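## Task

Take each listed tube out of the green source rack RA and seat it in its assigned well of the white rack RB: F2 to C2, K4 to C1, K1 to B2, K7 to A5. If a tube sits about one cap height too high in its RB well, pull it out and look down into the well from directly above. If a flat piece is lodged there, seat that tube in any well of the red quarantine rack QR instead. Every tube not on the list must end up upright in its original well, though it may be moved in between. Every rack must end up roughly at its starting spot and flat on the bench mat, though racks may be moved in between. Nothing counts as done if it only stays put because the robot is holding it. At the end, open the grippers and pull the arms away; resting on DONE or its housing is allowed. Then press DONE, once, after everything is correct, until its lamp lights; the job stops when DONE goes down. Do not press DONE while any required change is still wrong.

## Robot and tools

Robot: two arms, left_arm and right_arm, each with a parallel gripper. Either arm may be parked out of the way. Racks: RA green, RB white, QR red; none is fastened. Initially row A of each rack is the row closest to the arm bases, and column 1 is at the left when viewed from between the bases. A DONE button with a lamp must be pushed until the lamp lights.

Frame: a single scene frame for everything. Origin on the tabletop midway between the arms, +x out across the table, +z up, left_arm on the +y side. The arm names do not correspond to image sides. Reported hand positions may be off, especially far from the base, and motions often finish a centimetre or more short, usually low. A gripper's fingers extend along its own +z and close along its own y. end_effector_position is the midpoint between the finger pads, roughly 1 cm back from the tips.

Row format (used by every moving call): one flat list of 16 numbers covering both arms, even if only one moves: left_arm x, y, z (metres), qw, qx, qy, qz (unit quaternion, w first), opening; then the same eight for right_arm. Position and quaternion are absolute targets for that gripper in the scene frame, not offsets. Opening runs from -1 (closed) to +1 (fully open, 0.094 m); it is a target setting, not a change. To keep an arm still, resend its last reported pose and desired opening exactly; to keep an orientation, repeat the same target quaternion rather than copying a drifted reading.

execute_actions: argument actions, a list holding zero or one item. Empty list: just returns state plus pictures. An action item {"rows": [...], "steps": n} plays up to 15 rows, one per 1/30 s step (n at most 15, default 15, at least 3); the final row repeats if rows run out. A wait item {"steps": n} (n up to 300) sends nothing and returns after n steps counted from the previous result. Optional pictures: true adds camera images. A target more than 0.6 m from the arm's last reported position along any gripper axis gets the call refused, and then nothing is sent. Each step the command is clipped to 70 mm and 16 degrees from the measured pose, so far targets need several calls; after an action the arm continues only up to its last clipped pose. The result of an action is taken 3 steps early and those steps run afterwards while you compose the next reply; the simulation keeps running during replies.

move: target is one 16-number row as above (absolute poses); speed in m/s, 0.002 to 0.5, default 0.25 (turning up to twice that in rad/s). Both grippers travel straight lines finishing together, lasting 0.5 to 10 s; openings are applied at the start. The path ignores obstacles and the other arm, and a gripper may lag, wander or overshoot speed near full reach. The result adds a move: line with the ending (done, off_target, moving, held, fault), active limits (paced = pose clipped; held = some steps blocked, after which the arm may jump fast) and each gripper's distance to its target.

wait: seconds from 0 to 10; the robot gets nothing new.

zoom_image: camera (cam_high, cam_low, cam_left_wrist, cam_right_wrist, all 672x504) and region [x0, y0, x1, y1] in image pixels from the top-left, at most 504x504. Useful to read tube IDs and look down wells.

finished_scene: scene, the number of the current scene; ends it irreversibly and reports success.

Result lines: the state line gives each arm's position and quaternion. grip_measured is the finger opening on the command scale (per-arm bias up to about 1 mm); the last joint value is the opening in metres. To hold something, command about 0.03 below grip_measured for a firm grip, less for a lighter one. Grip force tops out around 50 to 62 N per pad, weaker on very thin parts. pose unreachable and HELD mean the clearance check altered or blocked a command. Hand target shows where the controller is currently driving. MOTOR HOT warns from 85 °C; at 100 °C the arm drops everything and an OVER-TEMPERATURE FAULT is reported, so do not hold loads longer than needed. Joint ranges are listed per arm; the elbow cannot fully straighten.

Cautions: faster contact means harder impacts, and aiming far beyond a contact pushes harder. Very small commanded moves may do nothing. Avoid arm-to-arm collisions, drops, slips, slams and knocking anything off the table (that ends the scene). Loose objects may occasionally be nudged by the environment. Release and withdraw before pressing DONE.

Each tool is called after "Emit:" as name([rows], argument=value, ...), one row to a line, values as JSON.

## Session

Emit:
execute_actions(actions=[])

Scene clock: 0.00 s of 20600.00 s.
left_arm: end_effector_position=(+0.5455, +0.2345, +0.4839) grip_measured=+1.000 end_effector_quat_wxyz=(+0.704, +0.051, +0.707, -0.043) | right_arm: end_effector_position=(+0.6390, -0.6973, +0.3054) grip_measured=+1.000 end_effector_quat_wxyz=(+0.538, +0.182, +0.818, -0.091)
Joint positions: left_arm=[-0.01   1.052  1.031  0.016  0.012  0.011  0.094] | right_arm=[-0.769  1.894  1.729 -0.258 -0.183 -0.03   0.094]
Joint velocities: left_arm=[-0.005 -0.005 -0.002 -0.007 -0.051  0.051  0.   ] | right_arm=[-0.015  0.005 -0.002 -0.002  0.007  0.022  0.   ]
Hand target (left_arm): +0.545, +0.235, +0.505; +0.718, +0.050, +0.693, -0.043
Hand target (right_arm): +0.643, -0.700, +0.327; +0.553, +0.178, +0.808, -0.097

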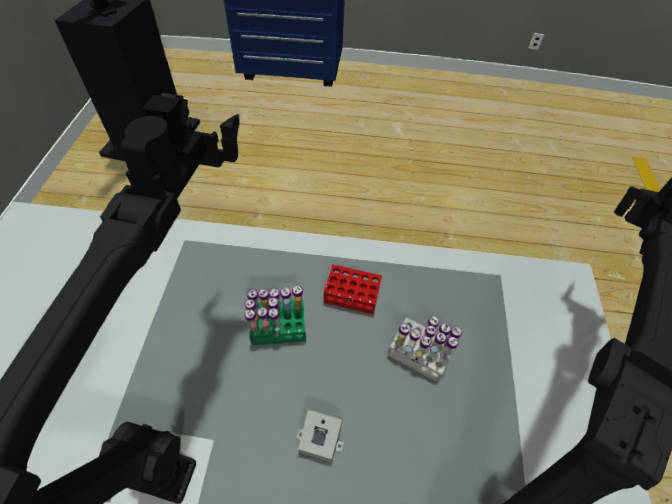

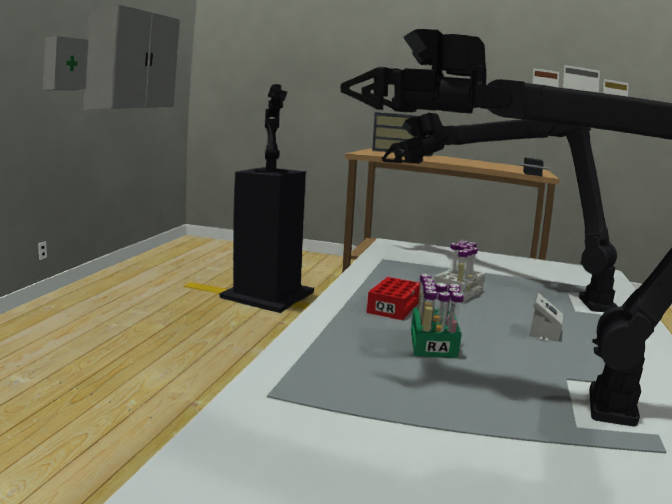

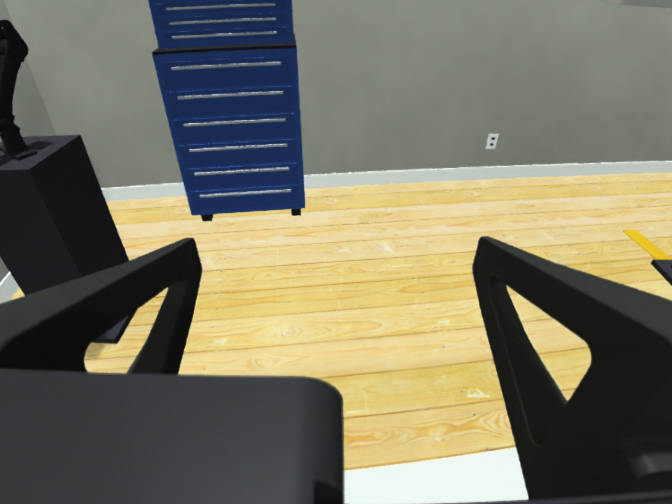

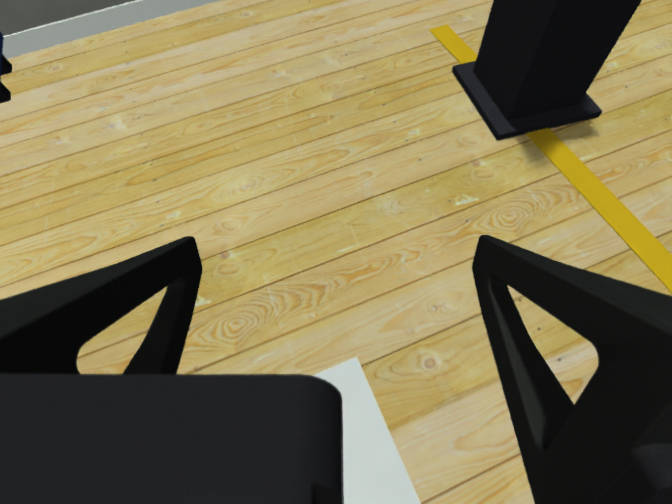

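Emit:
move(target=[0.39,0.12,0.26,0,0,1,0,-0.4,0.12,-0.5,0.25,0,0,1,0,1], speed=0.3)

Emit:
zoom_image(camera="cam_high", region=[375,300,475,390])

Scene clock: 3.40 s of 20600.00 s.
left_arm: end_effector_position=(+0.3816, +0.1287, +0.2436) grip_measured=-0.398 end_effector_quat_wxyz=(-0.012, +0.000, +1.000, -0.007) | right_arm: end_effector_position=(+0.1288, -0.4923, +0.2439) grip_measured=+1.000 end_effector_quat_wxyz=(+0.001, +0.007, +1.000, -0.005)
Joint positions: left_arm=[-0.329  1.376  1.308 -1.52   0.022 -0.44   0.028] | right_arm=[-1.059  1.055  1.045 -1.551  0.005 -0.862  0.094]
Joint velocities: left_arm=[ 0.005 -0.015 -0.007 -0.017 -0.022 -0.051 -0.001] | right_arm=[ 0.005 -0.005  0.002 -0.012 -0.007 -0.007  0.   ]
Hand target (left_arm): +0.389, +0.121, +0.258; -0.003, -0.000, +1.000, -0.012
Hand target (right_arm): +0.124, -0.490, +0.245; -0.002, +0.002, +1.000, -0.004
Off the commanded pose (left_arm): 0.020 m, 2 deg.
Off the commanded pose (right_arm): 0.013 m, 1 deg.
Kept back: nothing.
move: off_target (left_arm, right_arm)

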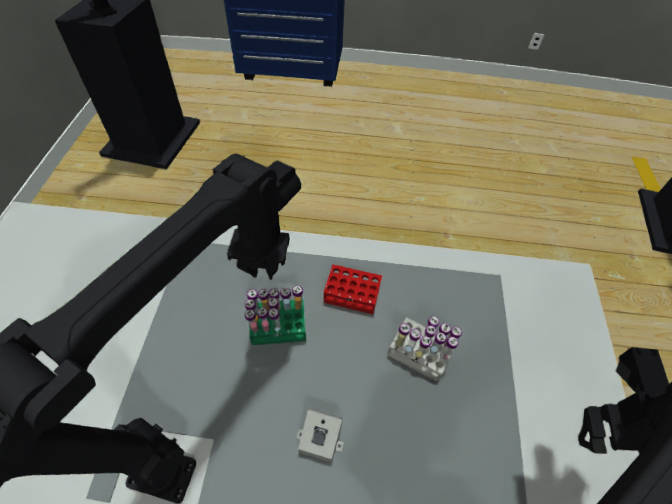

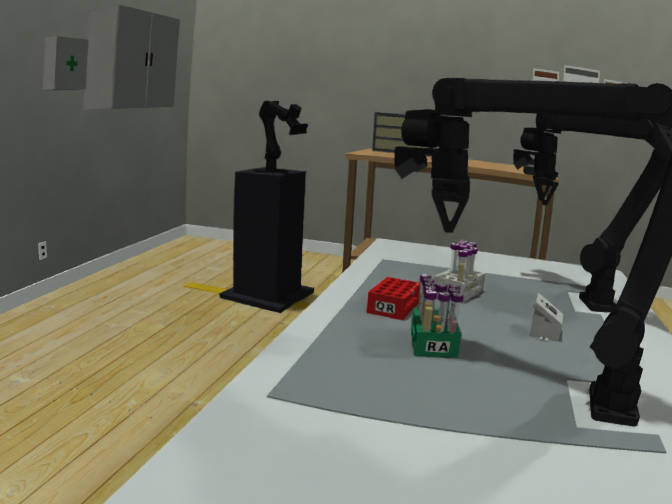

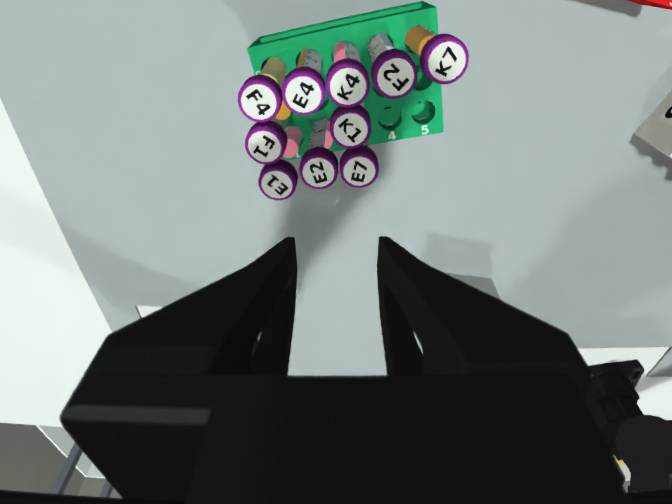

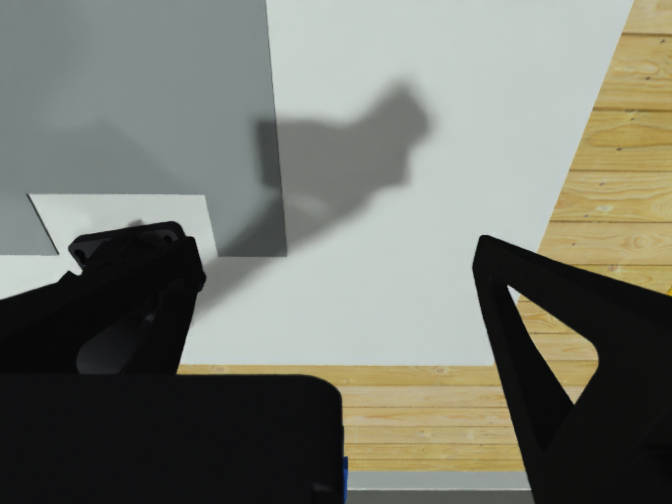

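Region (375, 300, 475, 390) of cam_high's 672x504 image, scaled by 5.040, with more detail than that image has; it fills the top 454 rows of this view, and the rest is white.

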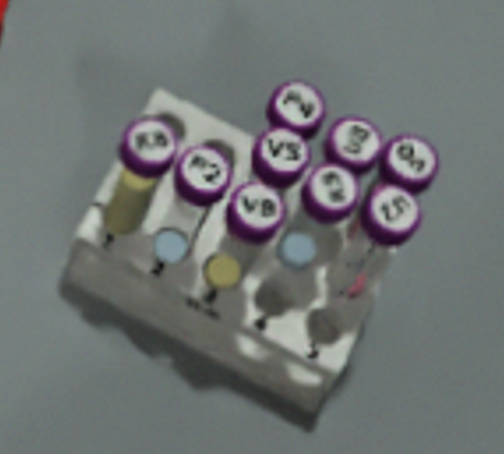

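Emit:
move(target=[0.391,0.114,0.15,0,-0.1,0.995,0,-0.3,0.12,-0.5,0.25,0,0,1,0,1], speed=0.12)

Scene clock: 4.90 s of 20600.00 s.
left_arm: end_effector_position=(+0.3850, +0.1205, +0.1531) grip_measured=-0.302 end_effector_quat_wxyz=(-0.006, -0.099, +0.995, +0.002) | right_arm: end_effector_position=(+0.1194, -0.4963, +0.2439) grip_measured=+1.000 end_effector_quat_wxyz=(-0.002, +0.003, +1.000, -0.001)
Joint positions: left_arm=[-0.353  1.435  1.126 -1.274  0.003 -0.662  0.033] | right_arm=[-1.095  1.055  1.045 -1.562  0.004 -0.906  0.094]
Joint velocities: left_arm=[-0.005 -0.005  0.002 -0.017 -0.007 -0.007 -0.001] | right_arm=[ 0.005 -0.005 -0.007 -0.012 -0.037  0.037  0.   ]
Hand target (left_arm): +0.390, +0.114, +0.150; -0.000, -0.100, +0.995, +0.000
Hand target (right_arm): +0.120, -0.500, +0.250; -0.000, +0.000, +1.000, -0.000
Off the commanded pose (left_arm): 0.009 m, 1 deg.
Off the commanded pose (right_arm): 0.007 m, 0 deg.
Kept back: nothing.
move: done

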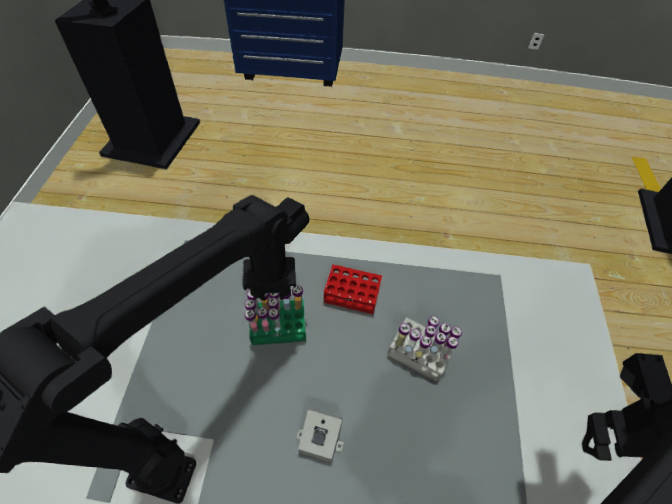

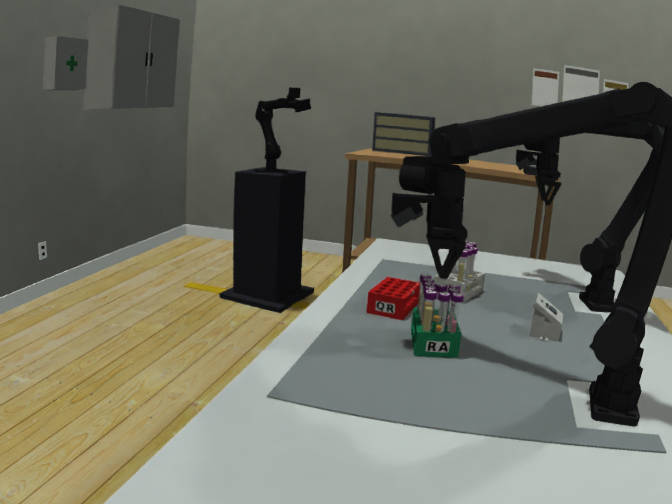

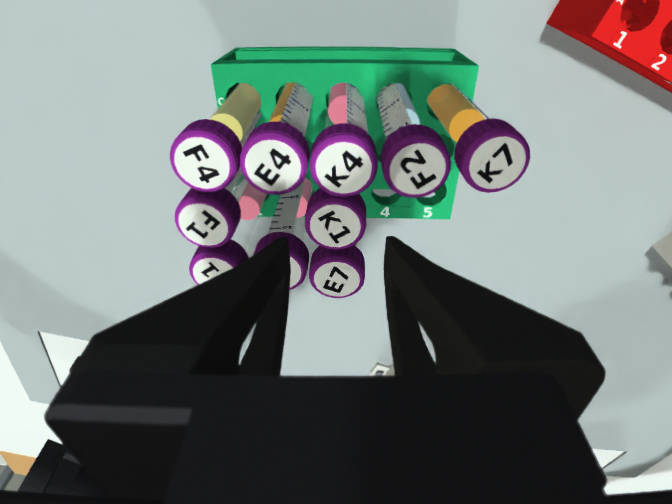

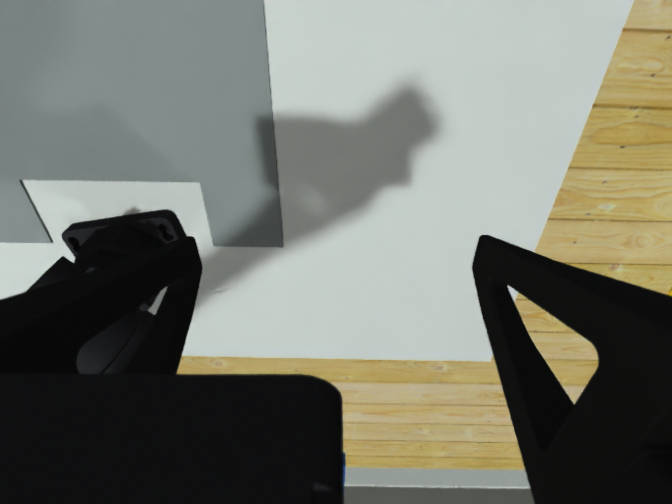

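Emit:
move(target=[0.390,0.112,0.114,0,-0.1,0.995,0,-0.3,0.12,-0.5,0.25,0,0,1,0,1], speed=0.05)

Emit:
move(target=[0.390,0.114,0.116,0,-0.1,0.995,0,-0.58,0.12,-0.5,0.25,0,0,1,0,1])

Emit:
move(target=[0.397,0.114,0.31,0.025,-0.1,0.995,-0.012,-0.58,0.12,-0.5,0.25,0,0,1,0,1], speed=0.08)

Scene clock: 6.27 s of 20600.00 s.
left_arm: end_effector_position=(+0.3858, +0.1179, +0.1195) grip_measured=-0.302 end_effector_quat_wxyz=(-0.003, -0.100, +0.995, +0.000) | right_arm: end_effector_position=(+0.1194, -0.4963, +0.2439) grip_measured=+1.000 end_effector_quat_wxyz=(-0.002, +0.002, +1.000, -0.001)
Joint positions: left_arm=[-0.358  1.467  1.066 -1.175  0.002 -0.67   0.033] | right_arm=[-1.095  1.055  1.045 -1.562  0.004 -0.908  0.094]
Joint velocities: left_arm=[-0.005 -0.015  0.007 -0.002 -0.007 -0.022 -0.001] | right_arm=[-0.005 -0.005  0.002 -0.012 -0.037  0.007  0.   ]
Hand target (left_arm): +0.389, +0.112, +0.114; -0.000, -0.100, +0.995, +0.000
Hand target (right_arm): +0.120, -0.500, +0.250; +0.000, -0.000, +1.000, -0.000
Off the commanded pose (left_arm): 0.009 m, 0 deg.
Off the commanded pose (right_arm): 0.007 m, 0 deg.
Kept back: nothing.
move: done

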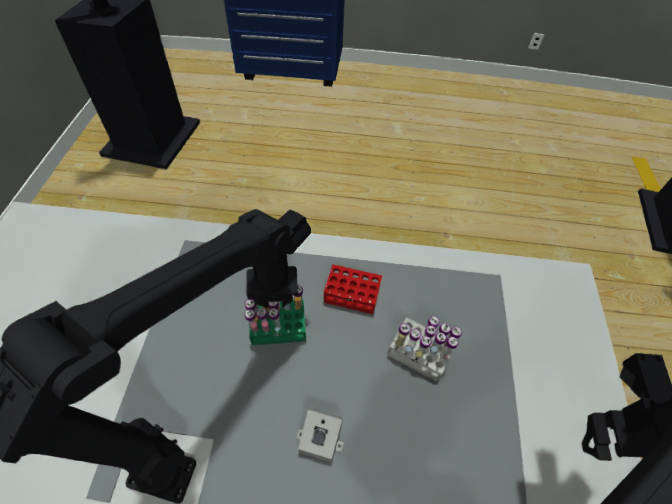

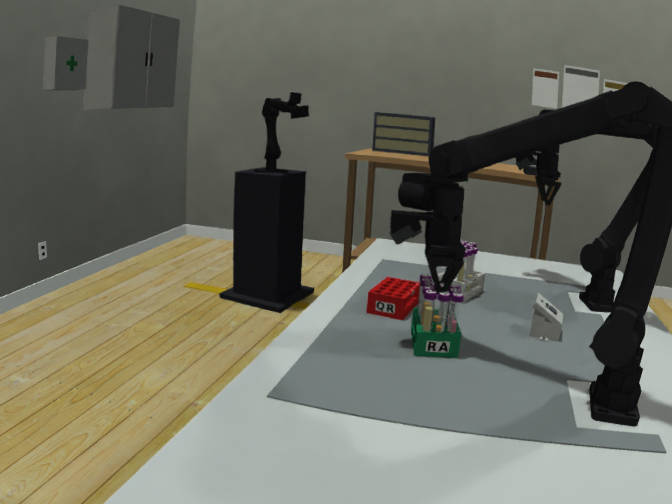

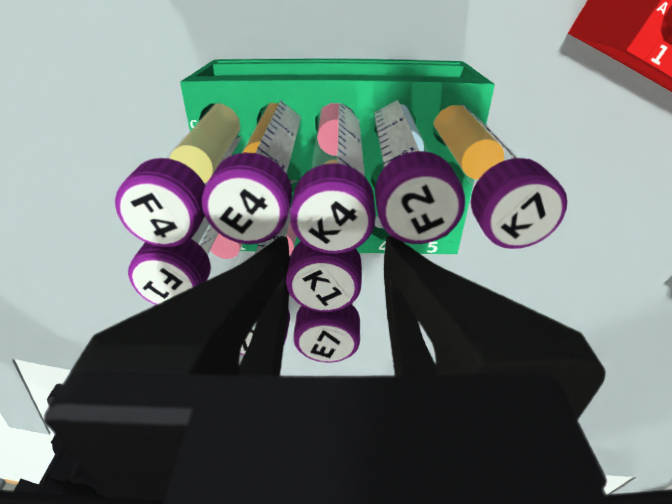

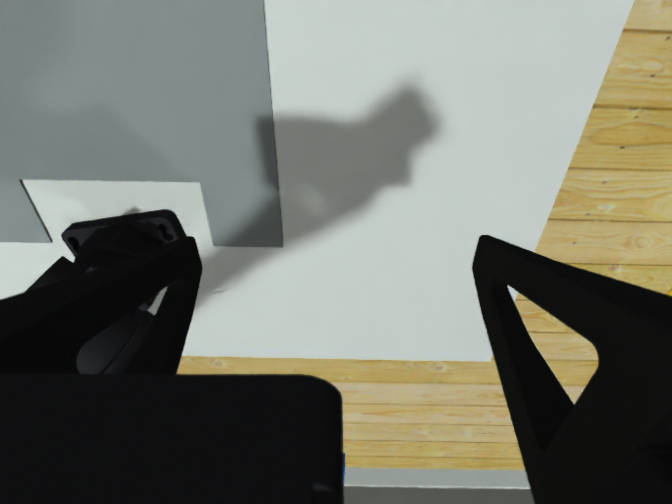

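Scene clock: 6.97 s of 20600.00 s.
left_arm: end_effector_position=(+0.3857, +0.1180, +0.1194) grip_measured=-0.542 end_effector_quat_wxyz=(-0.003, -0.100, +0.995, +0.000) | right_arm: end_effector_position=(+0.1194, -0.4963, +0.2439) grip_measured=+1.000 end_effector_quat_wxyz=(-0.002, +0.002, +1.000, -0.001)
Joint positions: left_arm=[-0.358  1.467  1.066 -1.175  0.002 -0.67   0.022] | right_arm=[-1.095  1.055  1.045 -1.562  0.004 -0.908  0.094]
Joint velocities: left_arm=[-0.005 -0.005 -0.007  0.002  0.037 -0.022  0.   ] | right_arm=[-0.005 -0.005 -0.007 -0.002 -0.007 -0.022  0.   ]
Hand target (left_arm): +0.390, +0.114, +0.116; +0.000, -0.100, +0.995, -0.000
Hand target (right_arm): +0.120, -0.500, +0.250; -0.000, +0.000, +1.000, -0.000
Off the commanded pose (left_arm): 0.007 m, 0 deg.
Off the commanded pose (right_arm): 0.007 m, 0 deg.
Kept back: nothing.
move: done

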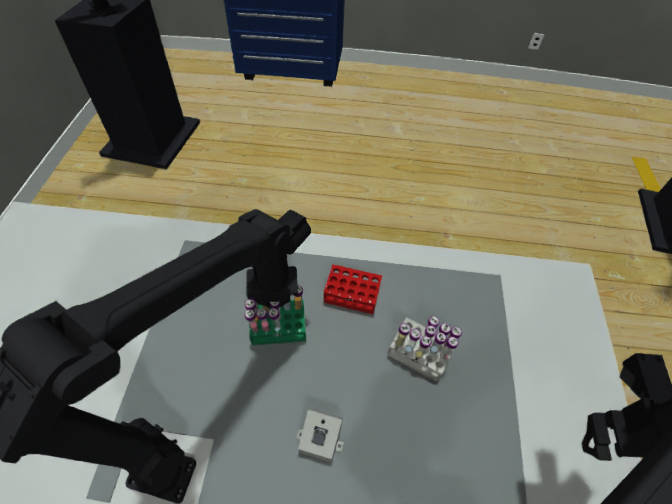

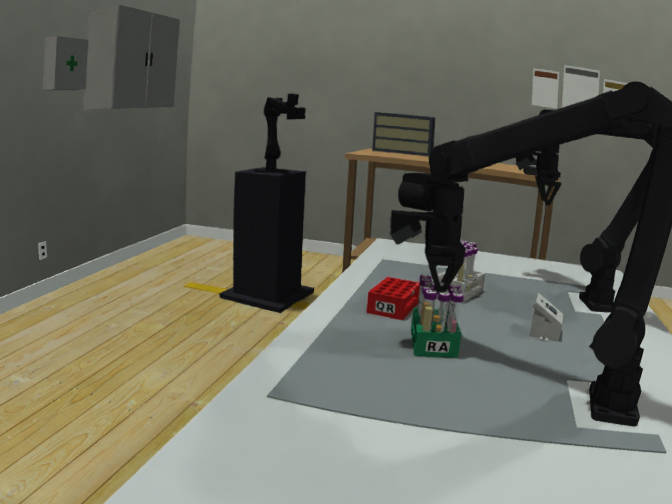

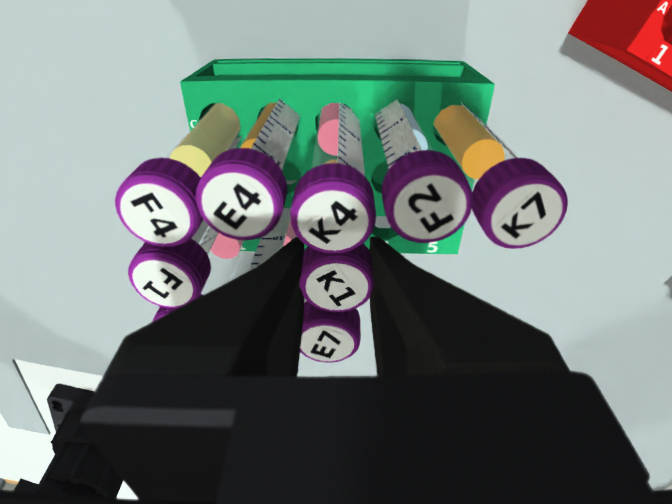

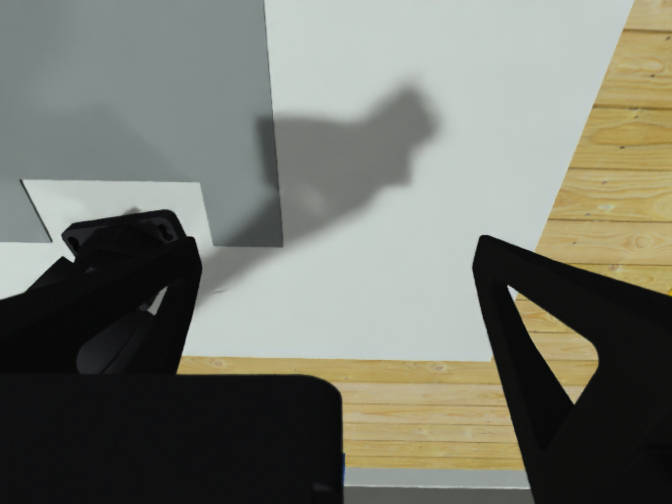

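Scene clock: 9.70 s of 20600.00 s.
left_arm: end_effector_position=(+0.3957, +0.1143, +0.2836) grip_measured=-0.542 end_effector_quat_wxyz=(+0.003, -0.100, +0.995, +0.001) | right_arm: end_effector_position=(+0.1194, -0.4963, +0.2439) grip_measured=+1.000 end_effector_quat_wxyz=(-0.002, +0.002, +1.000, -0.001)
Joint positions: left_arm=[-0.358  1.41   1.447 -1.603 -0.005 -0.67   0.022] | right_arm=[-1.095  1.055  1.045 -1.562  0.004 -0.908  0.094]
Joint velocities: left_arm=[ 0.015 -0.005 -0.002  0.002 -0.007  0.051 -0.001] | right_arm=[-0.015 -0.005  0.002 -0.007  0.007 -0.095  0.   ]
Hand target (left_arm): +0.398, +0.113, +0.309; +0.025, -0.100, +0.995, -0.012
Hand target (right_arm): +0.120, -0.500, +0.250; -0.000, +0.000, +1.000, -0.000
Off the commanded pose (left_arm): 0.026 m, 3 deg.
Off the commanded pose (right_arm): 0.007 m, 0 deg.
Kept back: nothing.
move: off_target (left_arm)

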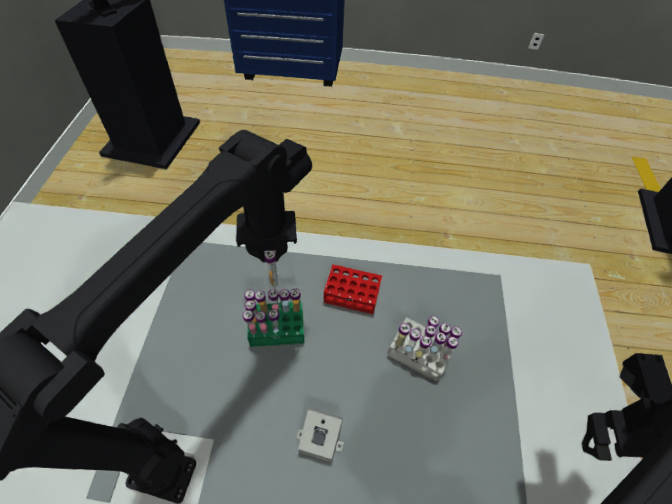

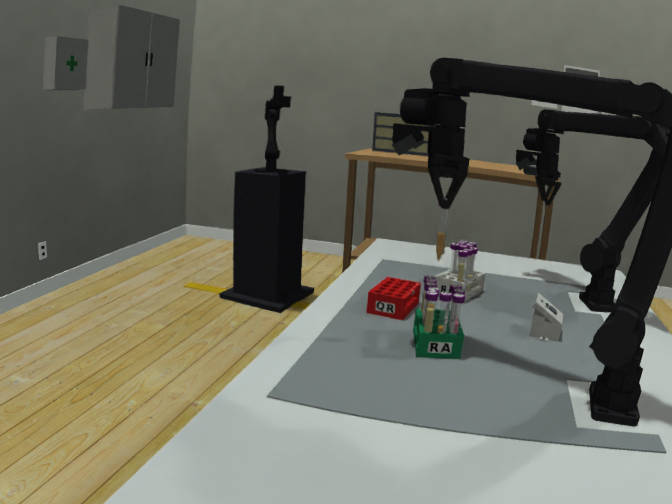

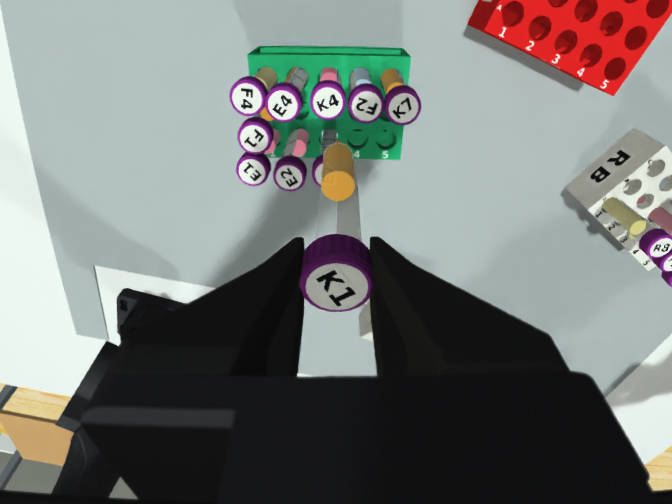

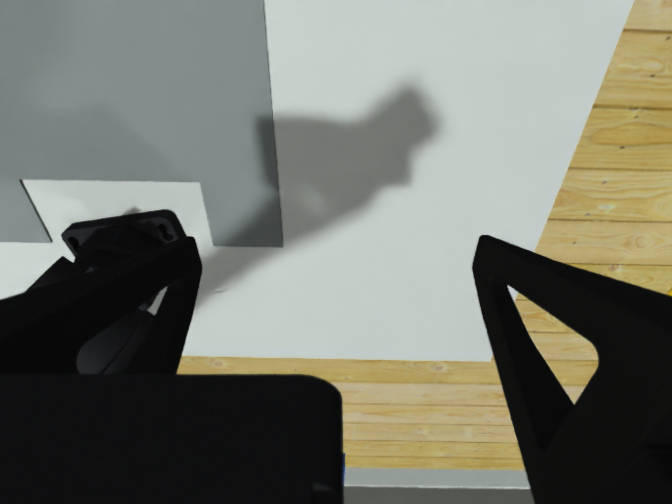

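Emit:
move(target=[0.385,-0.195,0.27,0,-0.2,0.98,0,-0.58,0.12,-0.5,0.25,0,0,1,0,1])

Scene clock: 11.77 s of 20600.00 s.
left_arm: end_effector_position=(+0.3741, -0.1902, +0.2581) grip_measured=-0.542 end_effector_quat_wxyz=(+0.002, -0.192, +0.981, -0.009) | right_arm: end_effector_position=(+0.1194, -0.4963, +0.2439) grip_measured=+1.000 end_effector_quat_wxyz=(-0.002, +0.002, +1.000, -0.001)
Joint positions: left_arm=[-0.844  1.92   2.027 -1.66   0.003 -1.342  0.022] | right_arm=[-1.095  1.055  1.045 -1.562  0.004 -0.908  0.094]
Joint velocities: left_arm=[ 0.005  0.005  0.002 -0.002 -0.037  0.022  0.001] | right_arm=[-0.015 -0.024  0.007 -0.017 -0.022  0.022  0.   ]
Hand target (left_arm): +0.380, -0.195, +0.269; +0.006, -0.199, +0.980, -0.018
Hand target (right_arm): +0.120, -0.500, +0.250; -0.000, +0.000, +1.000, -0.000
Off the commanded pose (left_arm): 0.017 m, 1 deg.
Off the commanded pose (right_arm): 0.007 m, 0 deg.
joint sent to its limit (left arm) — the command would take joint 4 (wrist pitch) past its lower limit, so that joint was sent only as far as its limit.
Kept back: nothing.
move: off_target (left_arm)

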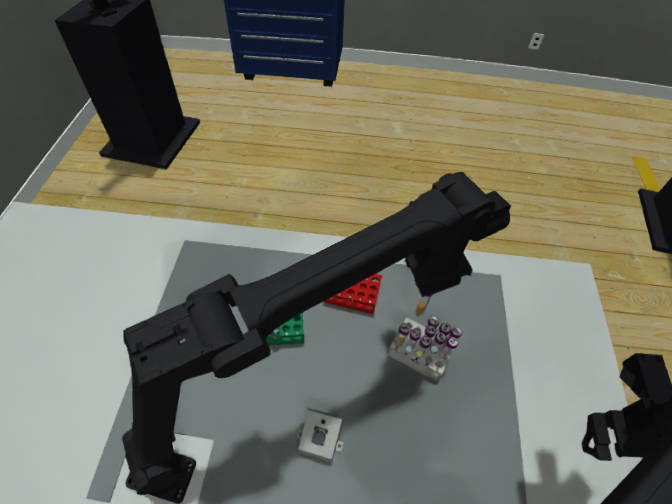

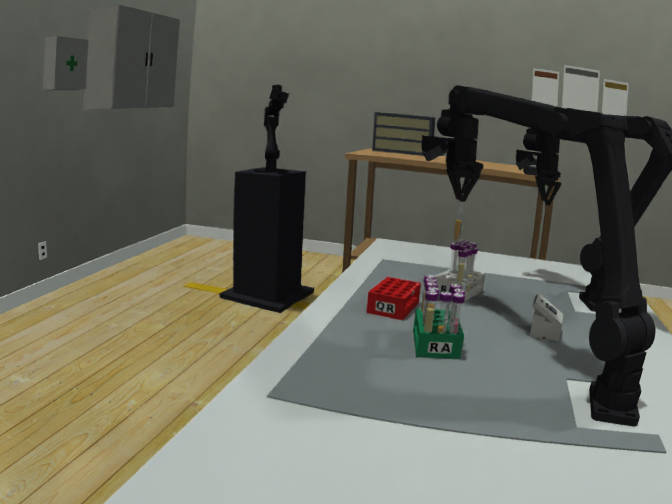

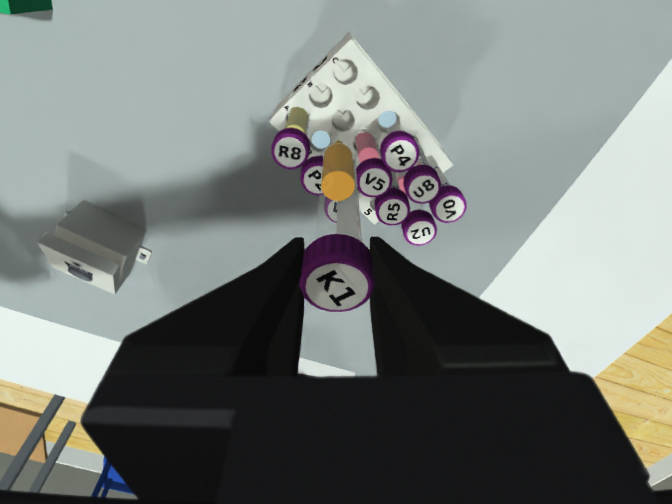

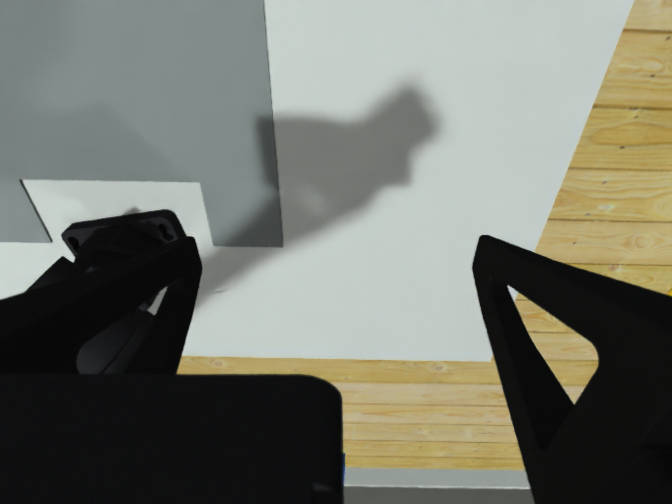

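Emit:
move(target=[0.366,-0.21,0.163,0,-0.2,0.98,0,-0.58,0.12,-0.5,0.25,0,0,1,0,1], speed=0.08)

Emit:
zoom_image(camera="cam_left_wrist", region=[240,60,440,230])

Scene clock: 13.63 s of 20600.00 s.
left_arm: end_effector_position=(+0.3655, -0.2004, +0.1717) grip_measured=-0.542 end_effector_quat_wxyz=(-0.002, -0.200, +0.980, +0.002) | right_arm: end_effector_position=(+0.1194, -0.4963, +0.2439) grip_measured=+1.000 end_effector_quat_wxyz=(-0.002, +0.002, +1.000, -0.001)
Joint positions: left_arm=[-0.865  1.948  1.843 -1.471  0.003 -1.38   0.022] | right_arm=[-1.095  1.055  1.045 -1.562  0.004 -0.908  0.094]
Joint velocities: left_arm=[ 0.015 -0.015  0.017 -0.002  0.051  0.007  0.   ] | right_arm=[-0.005  0.005 -0.017  0.007  0.037 -0.022  0.   ]
Hand target (left_arm): +0.365, -0.209, +0.163; -0.000, -0.200, +0.980, +0.000
Hand target (right_arm): +0.120, -0.500, +0.250; -0.000, +0.000, +1.000, -0.000
Off the commanded pose (left_arm): 0.013 m, 0 deg.
Off the commanded pose (right_arm): 0.007 m, 0 deg.
Kept back: nothing.
move: off_target (left_arm)

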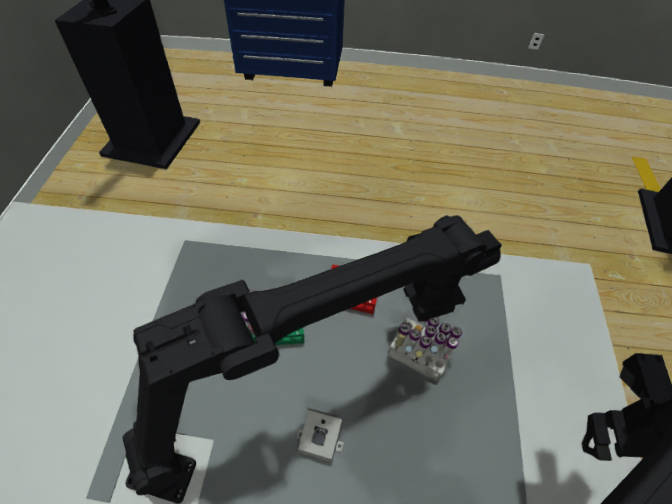

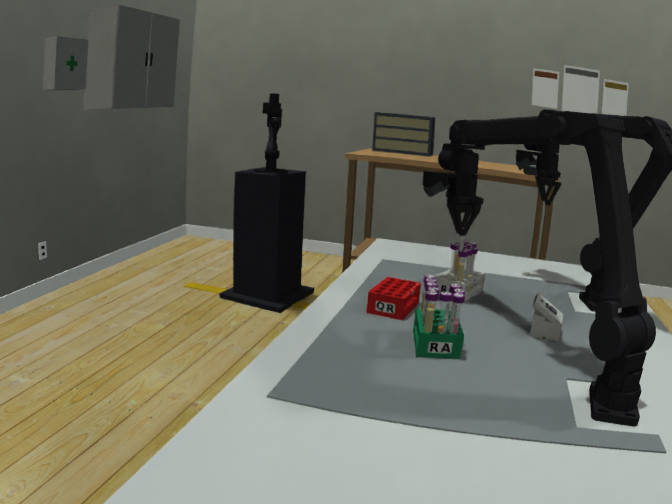

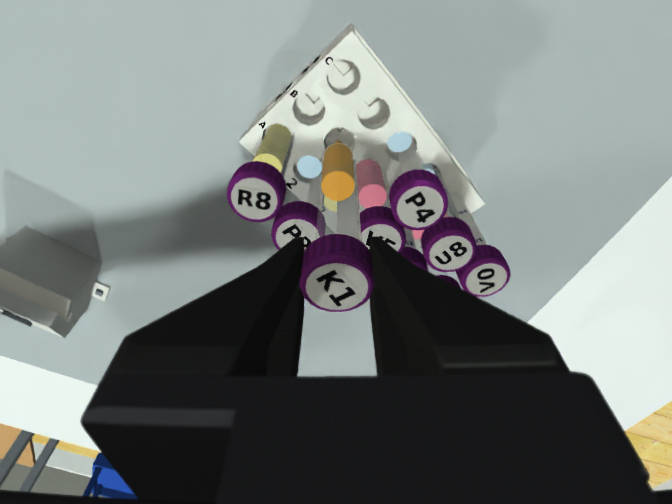

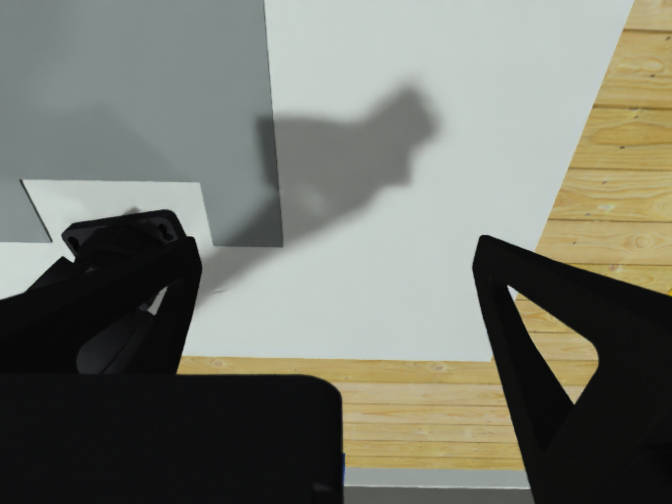

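Region (240, 60, 440, 230) of cam_left_wrist's 672x504 image, scaled by 2.520, with more detail than that image has; it fills the top 428 rows of this view, and the rest is white.

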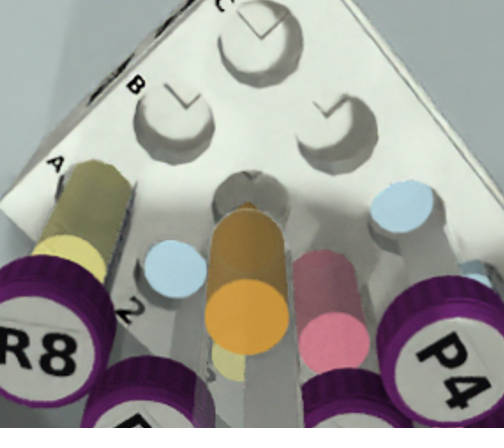

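Nearly aligned (2–3 mm back).

Emit:
move(target=[0.361,-0.212,0.110,0,-0.2,0.98,0,-0.58,0.12,-0.5,0.25,0,0,1,0,1], speed=0.03)

Scene clock: 16.20 s of 20600.00 s.
left_arm: end_effector_position=(+0.3638, -0.2014, +0.1367) grip_measured=-0.542 end_effector_quat_wxyz=(+0.002, -0.202, +0.979, -0.005) | right_arm: end_effector_position=(+0.1194, -0.4963, +0.2439) grip_measured=+1.000 end_effector_quat_wxyz=(-0.002, +0.002, +1.000, -0.001)
Joint positions: left_arm=[-0.87   1.952  1.756 -1.365  0.    -1.388  0.022] | right_arm=[-1.095  1.055  1.045 -1.562  0.004 -0.908  0.094]
Joint velocities: left_arm=[-0.005 -0.005  0.002 -0.002  0.007  0.051  0.   ] | right_arm=[ 0.005  0.024 -0.002  0.002  0.095  0.051  0.   ]
Hand target (left_arm): +0.360, -0.210, +0.111; -0.000, -0.200, +0.980, +0.000
Hand target (right_arm): +0.120, -0.500, +0.250; -0.000, +0.000, +1.000, -0.000
Off the commanded pose (left_arm): 0.029 m, 1 deg.
Off the commanded pose (right_arm): 0.007 m, 0 deg.
Kept back: nothing.
move: off_target (left_arm)

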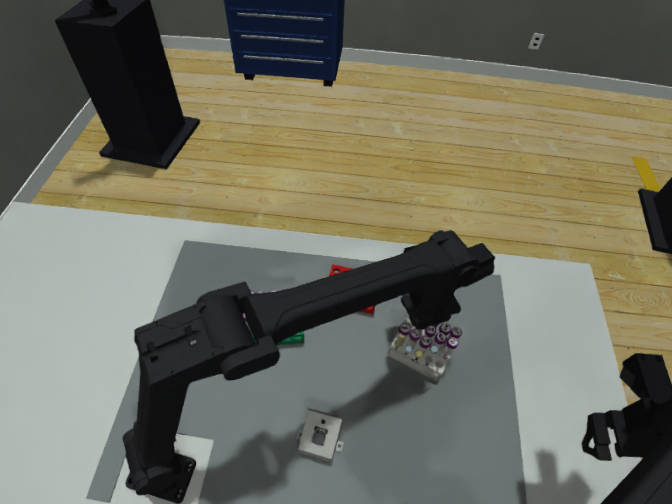

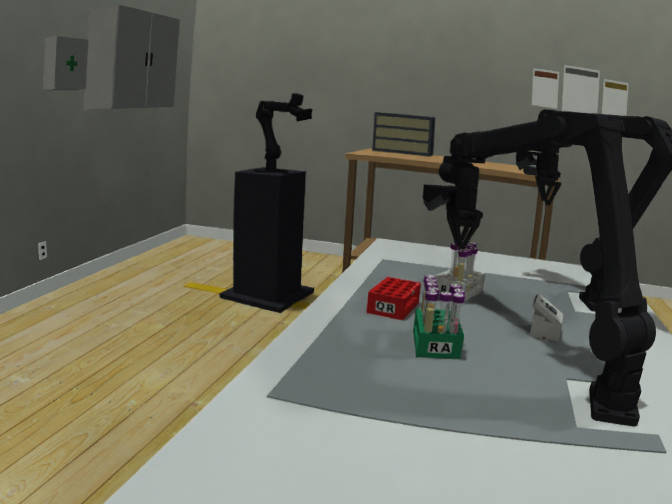

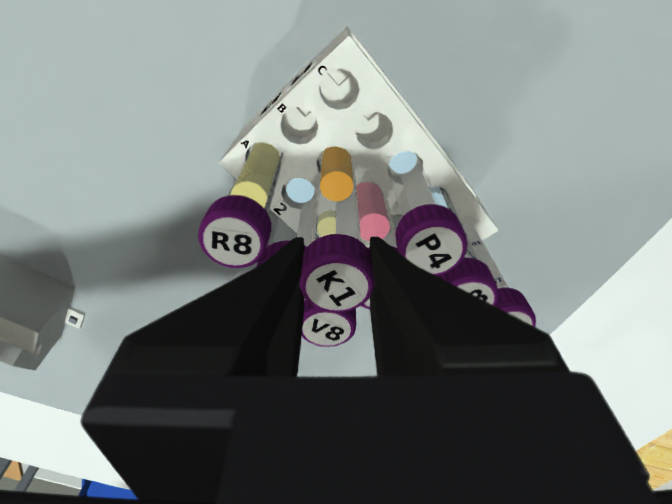

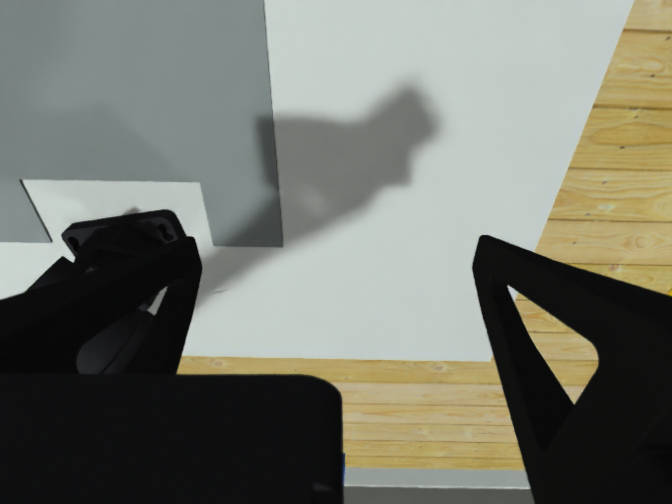

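Resting on neighbour caps (or blocked). Open and watch.

Emit:
move(target=[0.364,-0.203,0.135,0,-0.2,0.98,0,-0.35,0.12,-0.5,0.25,0,0,1,0,1])

Scene clock: 17.13 s of 20600.00 s.
left_arm: end_effector_position=(+0.3637, -0.2014, +0.1372) grip_measured=-0.352 end_effector_quat_wxyz=(+0.002, -0.202, +0.979, -0.005) | right_arm: end_effector_position=(+0.1194, -0.4963, +0.2439) grip_measured=+1.000 end_effector_quat_wxyz=(-0.002, +0.002, +1.000, -0.001)
Joint positions: left_arm=[-0.87   1.951  1.756 -1.365  0.    -1.388  0.03 ] | right_arm=[-1.095  1.055  1.045 -1.562  0.004 -0.908  0.094]
Joint velocities: left_arm=[-0.024 -0.005 -0.002  0.002 -0.066 -0.007 -0.001] | right_arm=[-0.015 -0.024 -0.022 -0.007  0.007 -0.022  0.   ]
Hand target (left_arm): +0.364, -0.203, +0.135; -0.000, -0.200, +0.980, -0.000
Hand target (right_arm): +0.120, -0.500, +0.250; -0.000, +0.000, +1.000, -0.000
Off the commanded pose (left_arm): 0.003 m, 1 deg.
Off the commanded pose (right_arm): 0.007 m, 0 deg.
Kept back: nothing.
move: done

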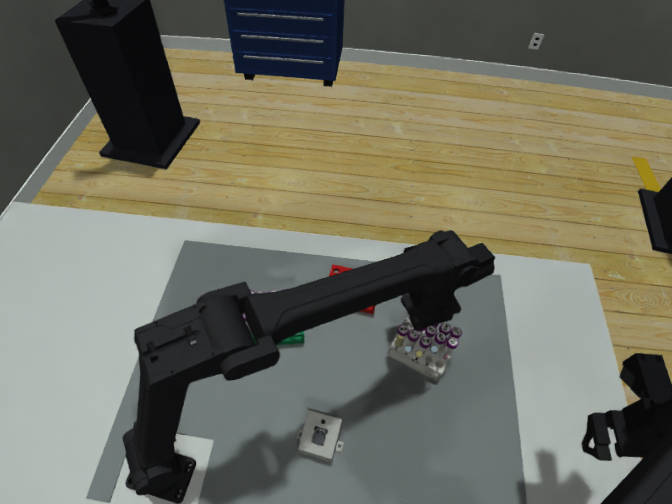

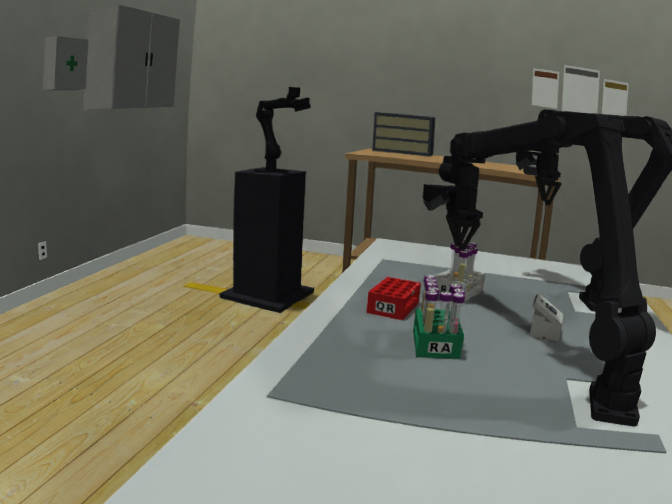

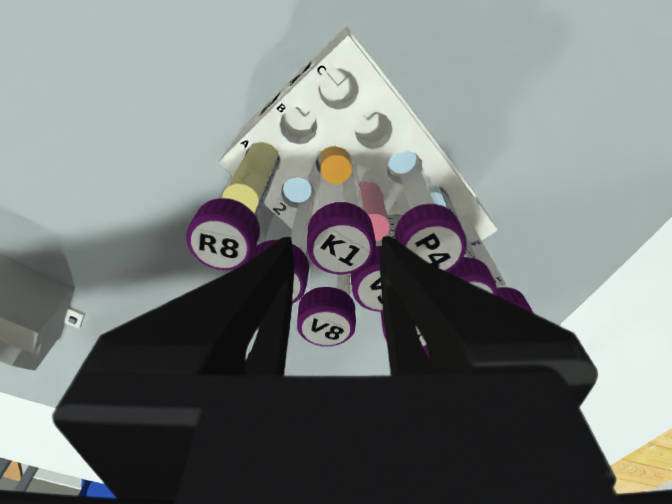

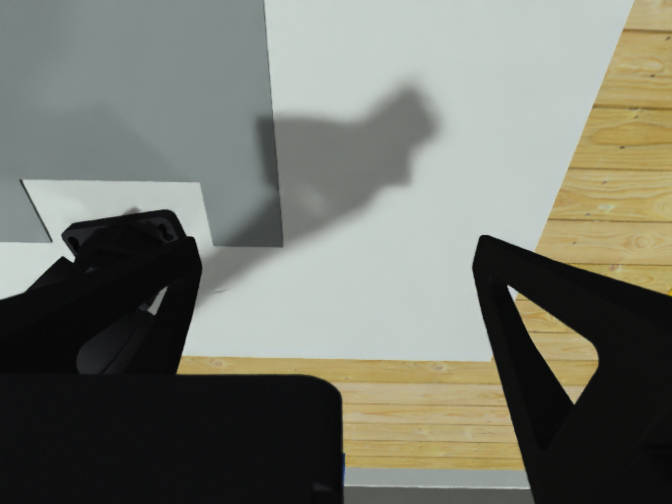

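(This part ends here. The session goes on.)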